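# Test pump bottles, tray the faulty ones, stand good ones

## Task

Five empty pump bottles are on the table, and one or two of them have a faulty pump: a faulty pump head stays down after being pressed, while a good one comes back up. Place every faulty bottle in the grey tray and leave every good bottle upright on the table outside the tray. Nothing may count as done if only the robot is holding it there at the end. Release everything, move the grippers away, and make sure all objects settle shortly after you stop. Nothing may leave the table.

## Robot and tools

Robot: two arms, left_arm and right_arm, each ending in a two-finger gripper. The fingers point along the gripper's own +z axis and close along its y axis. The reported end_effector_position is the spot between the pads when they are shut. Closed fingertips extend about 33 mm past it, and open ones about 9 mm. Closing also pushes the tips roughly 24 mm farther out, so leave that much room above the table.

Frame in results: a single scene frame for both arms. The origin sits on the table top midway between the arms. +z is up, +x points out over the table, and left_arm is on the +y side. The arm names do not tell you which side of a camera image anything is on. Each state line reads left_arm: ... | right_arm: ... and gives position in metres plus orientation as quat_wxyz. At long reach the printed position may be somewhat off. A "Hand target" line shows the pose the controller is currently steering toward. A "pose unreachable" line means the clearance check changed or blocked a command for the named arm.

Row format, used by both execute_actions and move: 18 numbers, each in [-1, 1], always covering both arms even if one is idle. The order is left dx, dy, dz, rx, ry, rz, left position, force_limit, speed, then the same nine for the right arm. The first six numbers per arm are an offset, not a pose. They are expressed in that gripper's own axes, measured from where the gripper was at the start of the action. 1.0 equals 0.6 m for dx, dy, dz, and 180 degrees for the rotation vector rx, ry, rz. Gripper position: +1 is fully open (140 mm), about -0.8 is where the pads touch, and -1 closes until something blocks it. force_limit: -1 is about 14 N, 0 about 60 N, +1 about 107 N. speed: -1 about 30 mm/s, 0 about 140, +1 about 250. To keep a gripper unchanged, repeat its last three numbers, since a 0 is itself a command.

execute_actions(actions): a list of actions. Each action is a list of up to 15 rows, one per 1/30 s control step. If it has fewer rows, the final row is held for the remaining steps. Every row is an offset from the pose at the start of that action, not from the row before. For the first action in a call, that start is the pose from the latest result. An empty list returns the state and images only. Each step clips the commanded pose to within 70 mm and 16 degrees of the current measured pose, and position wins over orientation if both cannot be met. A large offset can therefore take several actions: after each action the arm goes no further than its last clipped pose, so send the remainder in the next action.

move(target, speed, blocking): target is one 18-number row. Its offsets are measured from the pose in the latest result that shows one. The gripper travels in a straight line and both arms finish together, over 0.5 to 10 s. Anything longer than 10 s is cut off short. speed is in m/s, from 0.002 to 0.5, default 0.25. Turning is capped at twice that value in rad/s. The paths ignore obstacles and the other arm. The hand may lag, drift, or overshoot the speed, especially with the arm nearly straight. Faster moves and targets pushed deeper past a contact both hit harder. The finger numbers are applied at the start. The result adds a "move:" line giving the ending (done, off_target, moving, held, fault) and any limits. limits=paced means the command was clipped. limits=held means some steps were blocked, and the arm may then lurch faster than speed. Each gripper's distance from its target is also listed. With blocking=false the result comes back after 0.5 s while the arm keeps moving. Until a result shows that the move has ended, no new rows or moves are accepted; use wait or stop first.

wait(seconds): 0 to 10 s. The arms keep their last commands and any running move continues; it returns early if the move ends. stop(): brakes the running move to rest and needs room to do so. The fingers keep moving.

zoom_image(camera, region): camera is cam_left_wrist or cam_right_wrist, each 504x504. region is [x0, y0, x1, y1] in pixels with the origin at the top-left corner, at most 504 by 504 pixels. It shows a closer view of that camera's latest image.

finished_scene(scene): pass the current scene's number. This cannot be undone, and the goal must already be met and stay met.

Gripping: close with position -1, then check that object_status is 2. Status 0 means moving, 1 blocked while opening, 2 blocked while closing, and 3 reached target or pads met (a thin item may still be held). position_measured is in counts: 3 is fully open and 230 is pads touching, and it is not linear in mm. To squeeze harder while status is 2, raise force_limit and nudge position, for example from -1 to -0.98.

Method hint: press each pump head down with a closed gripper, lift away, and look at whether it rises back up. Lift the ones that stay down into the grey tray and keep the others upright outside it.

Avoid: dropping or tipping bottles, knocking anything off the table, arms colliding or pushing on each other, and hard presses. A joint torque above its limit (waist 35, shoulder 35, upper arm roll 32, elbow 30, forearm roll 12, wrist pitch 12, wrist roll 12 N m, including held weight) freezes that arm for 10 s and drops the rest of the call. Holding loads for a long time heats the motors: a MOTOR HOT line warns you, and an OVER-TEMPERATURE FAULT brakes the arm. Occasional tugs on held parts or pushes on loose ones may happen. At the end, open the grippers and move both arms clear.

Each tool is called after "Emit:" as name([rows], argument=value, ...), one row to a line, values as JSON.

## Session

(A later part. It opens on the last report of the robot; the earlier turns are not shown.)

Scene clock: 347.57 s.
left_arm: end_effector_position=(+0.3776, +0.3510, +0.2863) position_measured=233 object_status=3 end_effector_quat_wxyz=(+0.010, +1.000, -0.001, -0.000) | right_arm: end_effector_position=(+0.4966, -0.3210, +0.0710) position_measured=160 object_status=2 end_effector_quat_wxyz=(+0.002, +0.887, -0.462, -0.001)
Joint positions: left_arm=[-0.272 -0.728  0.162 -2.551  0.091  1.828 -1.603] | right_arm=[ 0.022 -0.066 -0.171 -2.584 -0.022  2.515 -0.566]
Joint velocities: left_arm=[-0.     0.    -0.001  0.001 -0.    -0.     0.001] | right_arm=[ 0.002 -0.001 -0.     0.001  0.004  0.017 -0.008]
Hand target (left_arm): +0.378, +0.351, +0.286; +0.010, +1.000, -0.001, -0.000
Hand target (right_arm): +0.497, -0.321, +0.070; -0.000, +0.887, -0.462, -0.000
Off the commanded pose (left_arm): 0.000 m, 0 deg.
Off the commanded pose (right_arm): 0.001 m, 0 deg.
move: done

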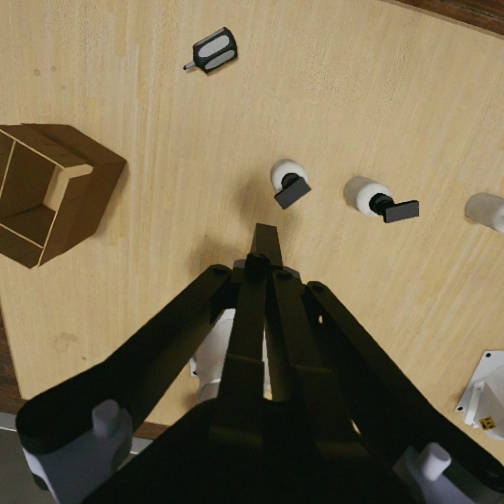

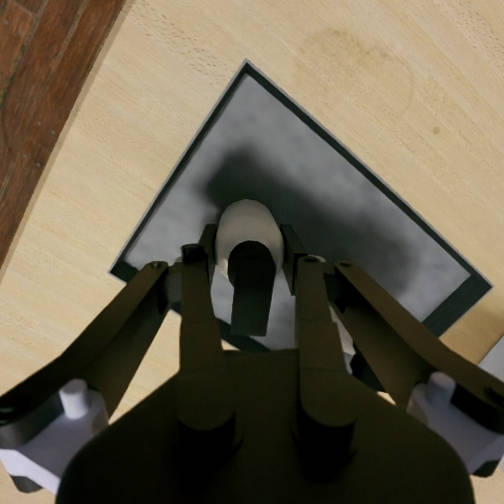

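Emit:
execute_actions([
  [[0,0,0,0,0,0,-1,0,1, 0,0,0,0,0,0,0.17,0,0.5]],
])

Emit:
move(target=[0,0,0,0,0,0,-1,0,1, 0,0,-0.32,0,0,0,0.17,0,0.5], speed=0.2)

Scene clock: 350.43 s.
left_arm: end_effector_position=(+0.3776, +0.3510, +0.2863) position_measured=233 object_status=3 end_effector_quat_wxyz=(+0.010, +1.000, -0.001, -0.000) | right_arm: end_effector_position=(+0.4975, -0.3209, +0.0712) position_measured=108 object_status=3 end_effector_quat_wxyz=(+0.001, +0.887, -0.462, -0.000)
Joint positions: left_arm=[-0.272 -0.728  0.162 -2.551  0.091  1.828 -1.603] | right_arm=[ 0.022 -0.066 -0.171 -2.584 -0.022  2.517 -0.568]
Joint velocities: left_arm=[-0.001 -0.001 -0.001 -0.     0.     0.    -0.   ] | right_arm=[-0.     0.001 -0.     0.    -0.001  0.     0.001]
Hand target (left_arm): +0.378, +0.351, +0.286; +0.010, +1.000, -0.001, -0.000
Hand target (right_arm): +0.497, -0.321, +0.071; +0.002, +0.887, -0.462, -0.001
Off the commanded pose (left_arm): 0.000 m, 0 deg.
Off the commanded pose (right_arm): 0.001 m, 0 deg.

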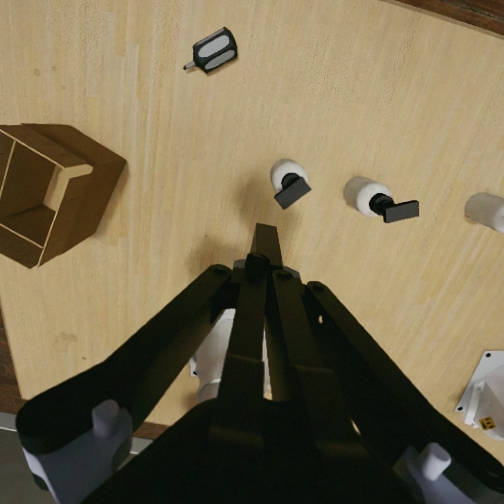

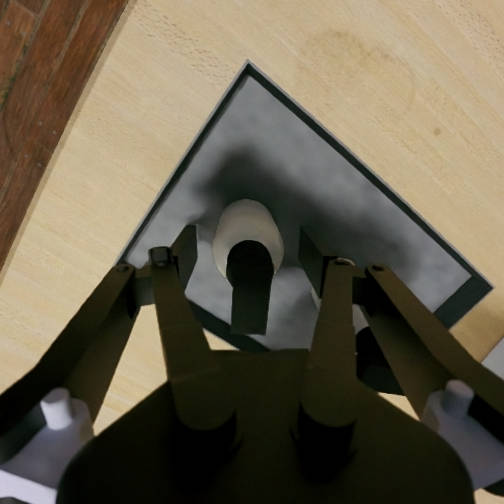

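Scene clock: 352.13 s.
left_arm: end_effector_position=(+0.3776, +0.3510, +0.2863) position_measured=233 object_status=3 end_effector_quat_wxyz=(+0.010, +1.000, -0.001, -0.000) | right_arm: end_effector_position=(+0.4985, -0.3190, +0.2629) position_measured=108 object_status=3 end_effector_quat_wxyz=(-0.003, +0.888, -0.460, +0.000)
Joint positions: left_arm=[-0.272 -0.728  0.162 -2.551  0.091  1.828 -1.603] | right_arm=[ 0.019 -0.359 -0.15  -2.334 -0.052  1.98  -0.541]
Joint velocities: left_arm=[-0.001  0.001 -0.001  0.     0.     0.001 -0.001] | right_arm=[-0.    -0.001  0.002  0.    -0.001 -0.011  0.002]
Hand target (left_arm): +0.378, +0.351, +0.286; +0.010, +1.000, -0.001, -0.000
Hand target (right_arm): +0.498, -0.320, +0.263; +0.000, +0.887, -0.461, -0.001
Off the commanded pose (left_arm): 0.000 m, 0 deg.
Off the commanded pose (right_arm): 0.002 m, 0 deg.
move: done

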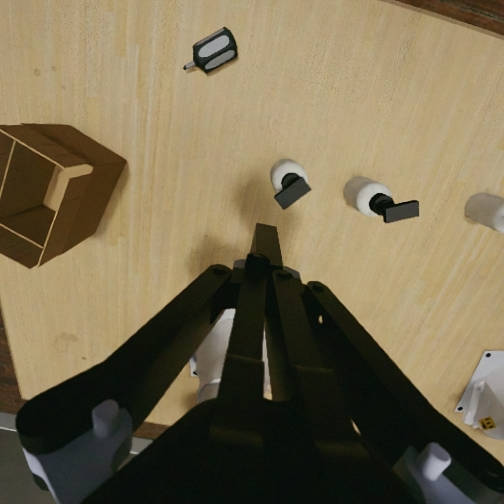

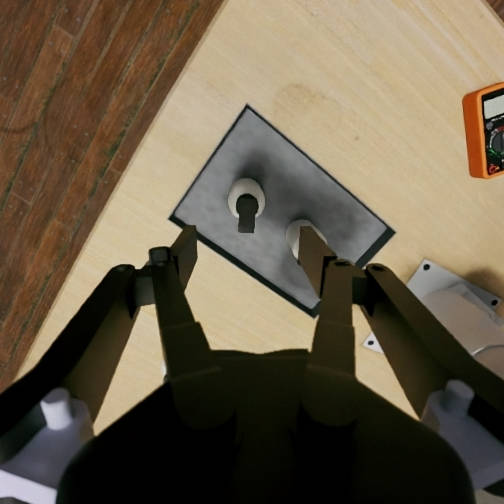

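Emit:
finished_scene(scene=2)

The scene is finished: the task was done.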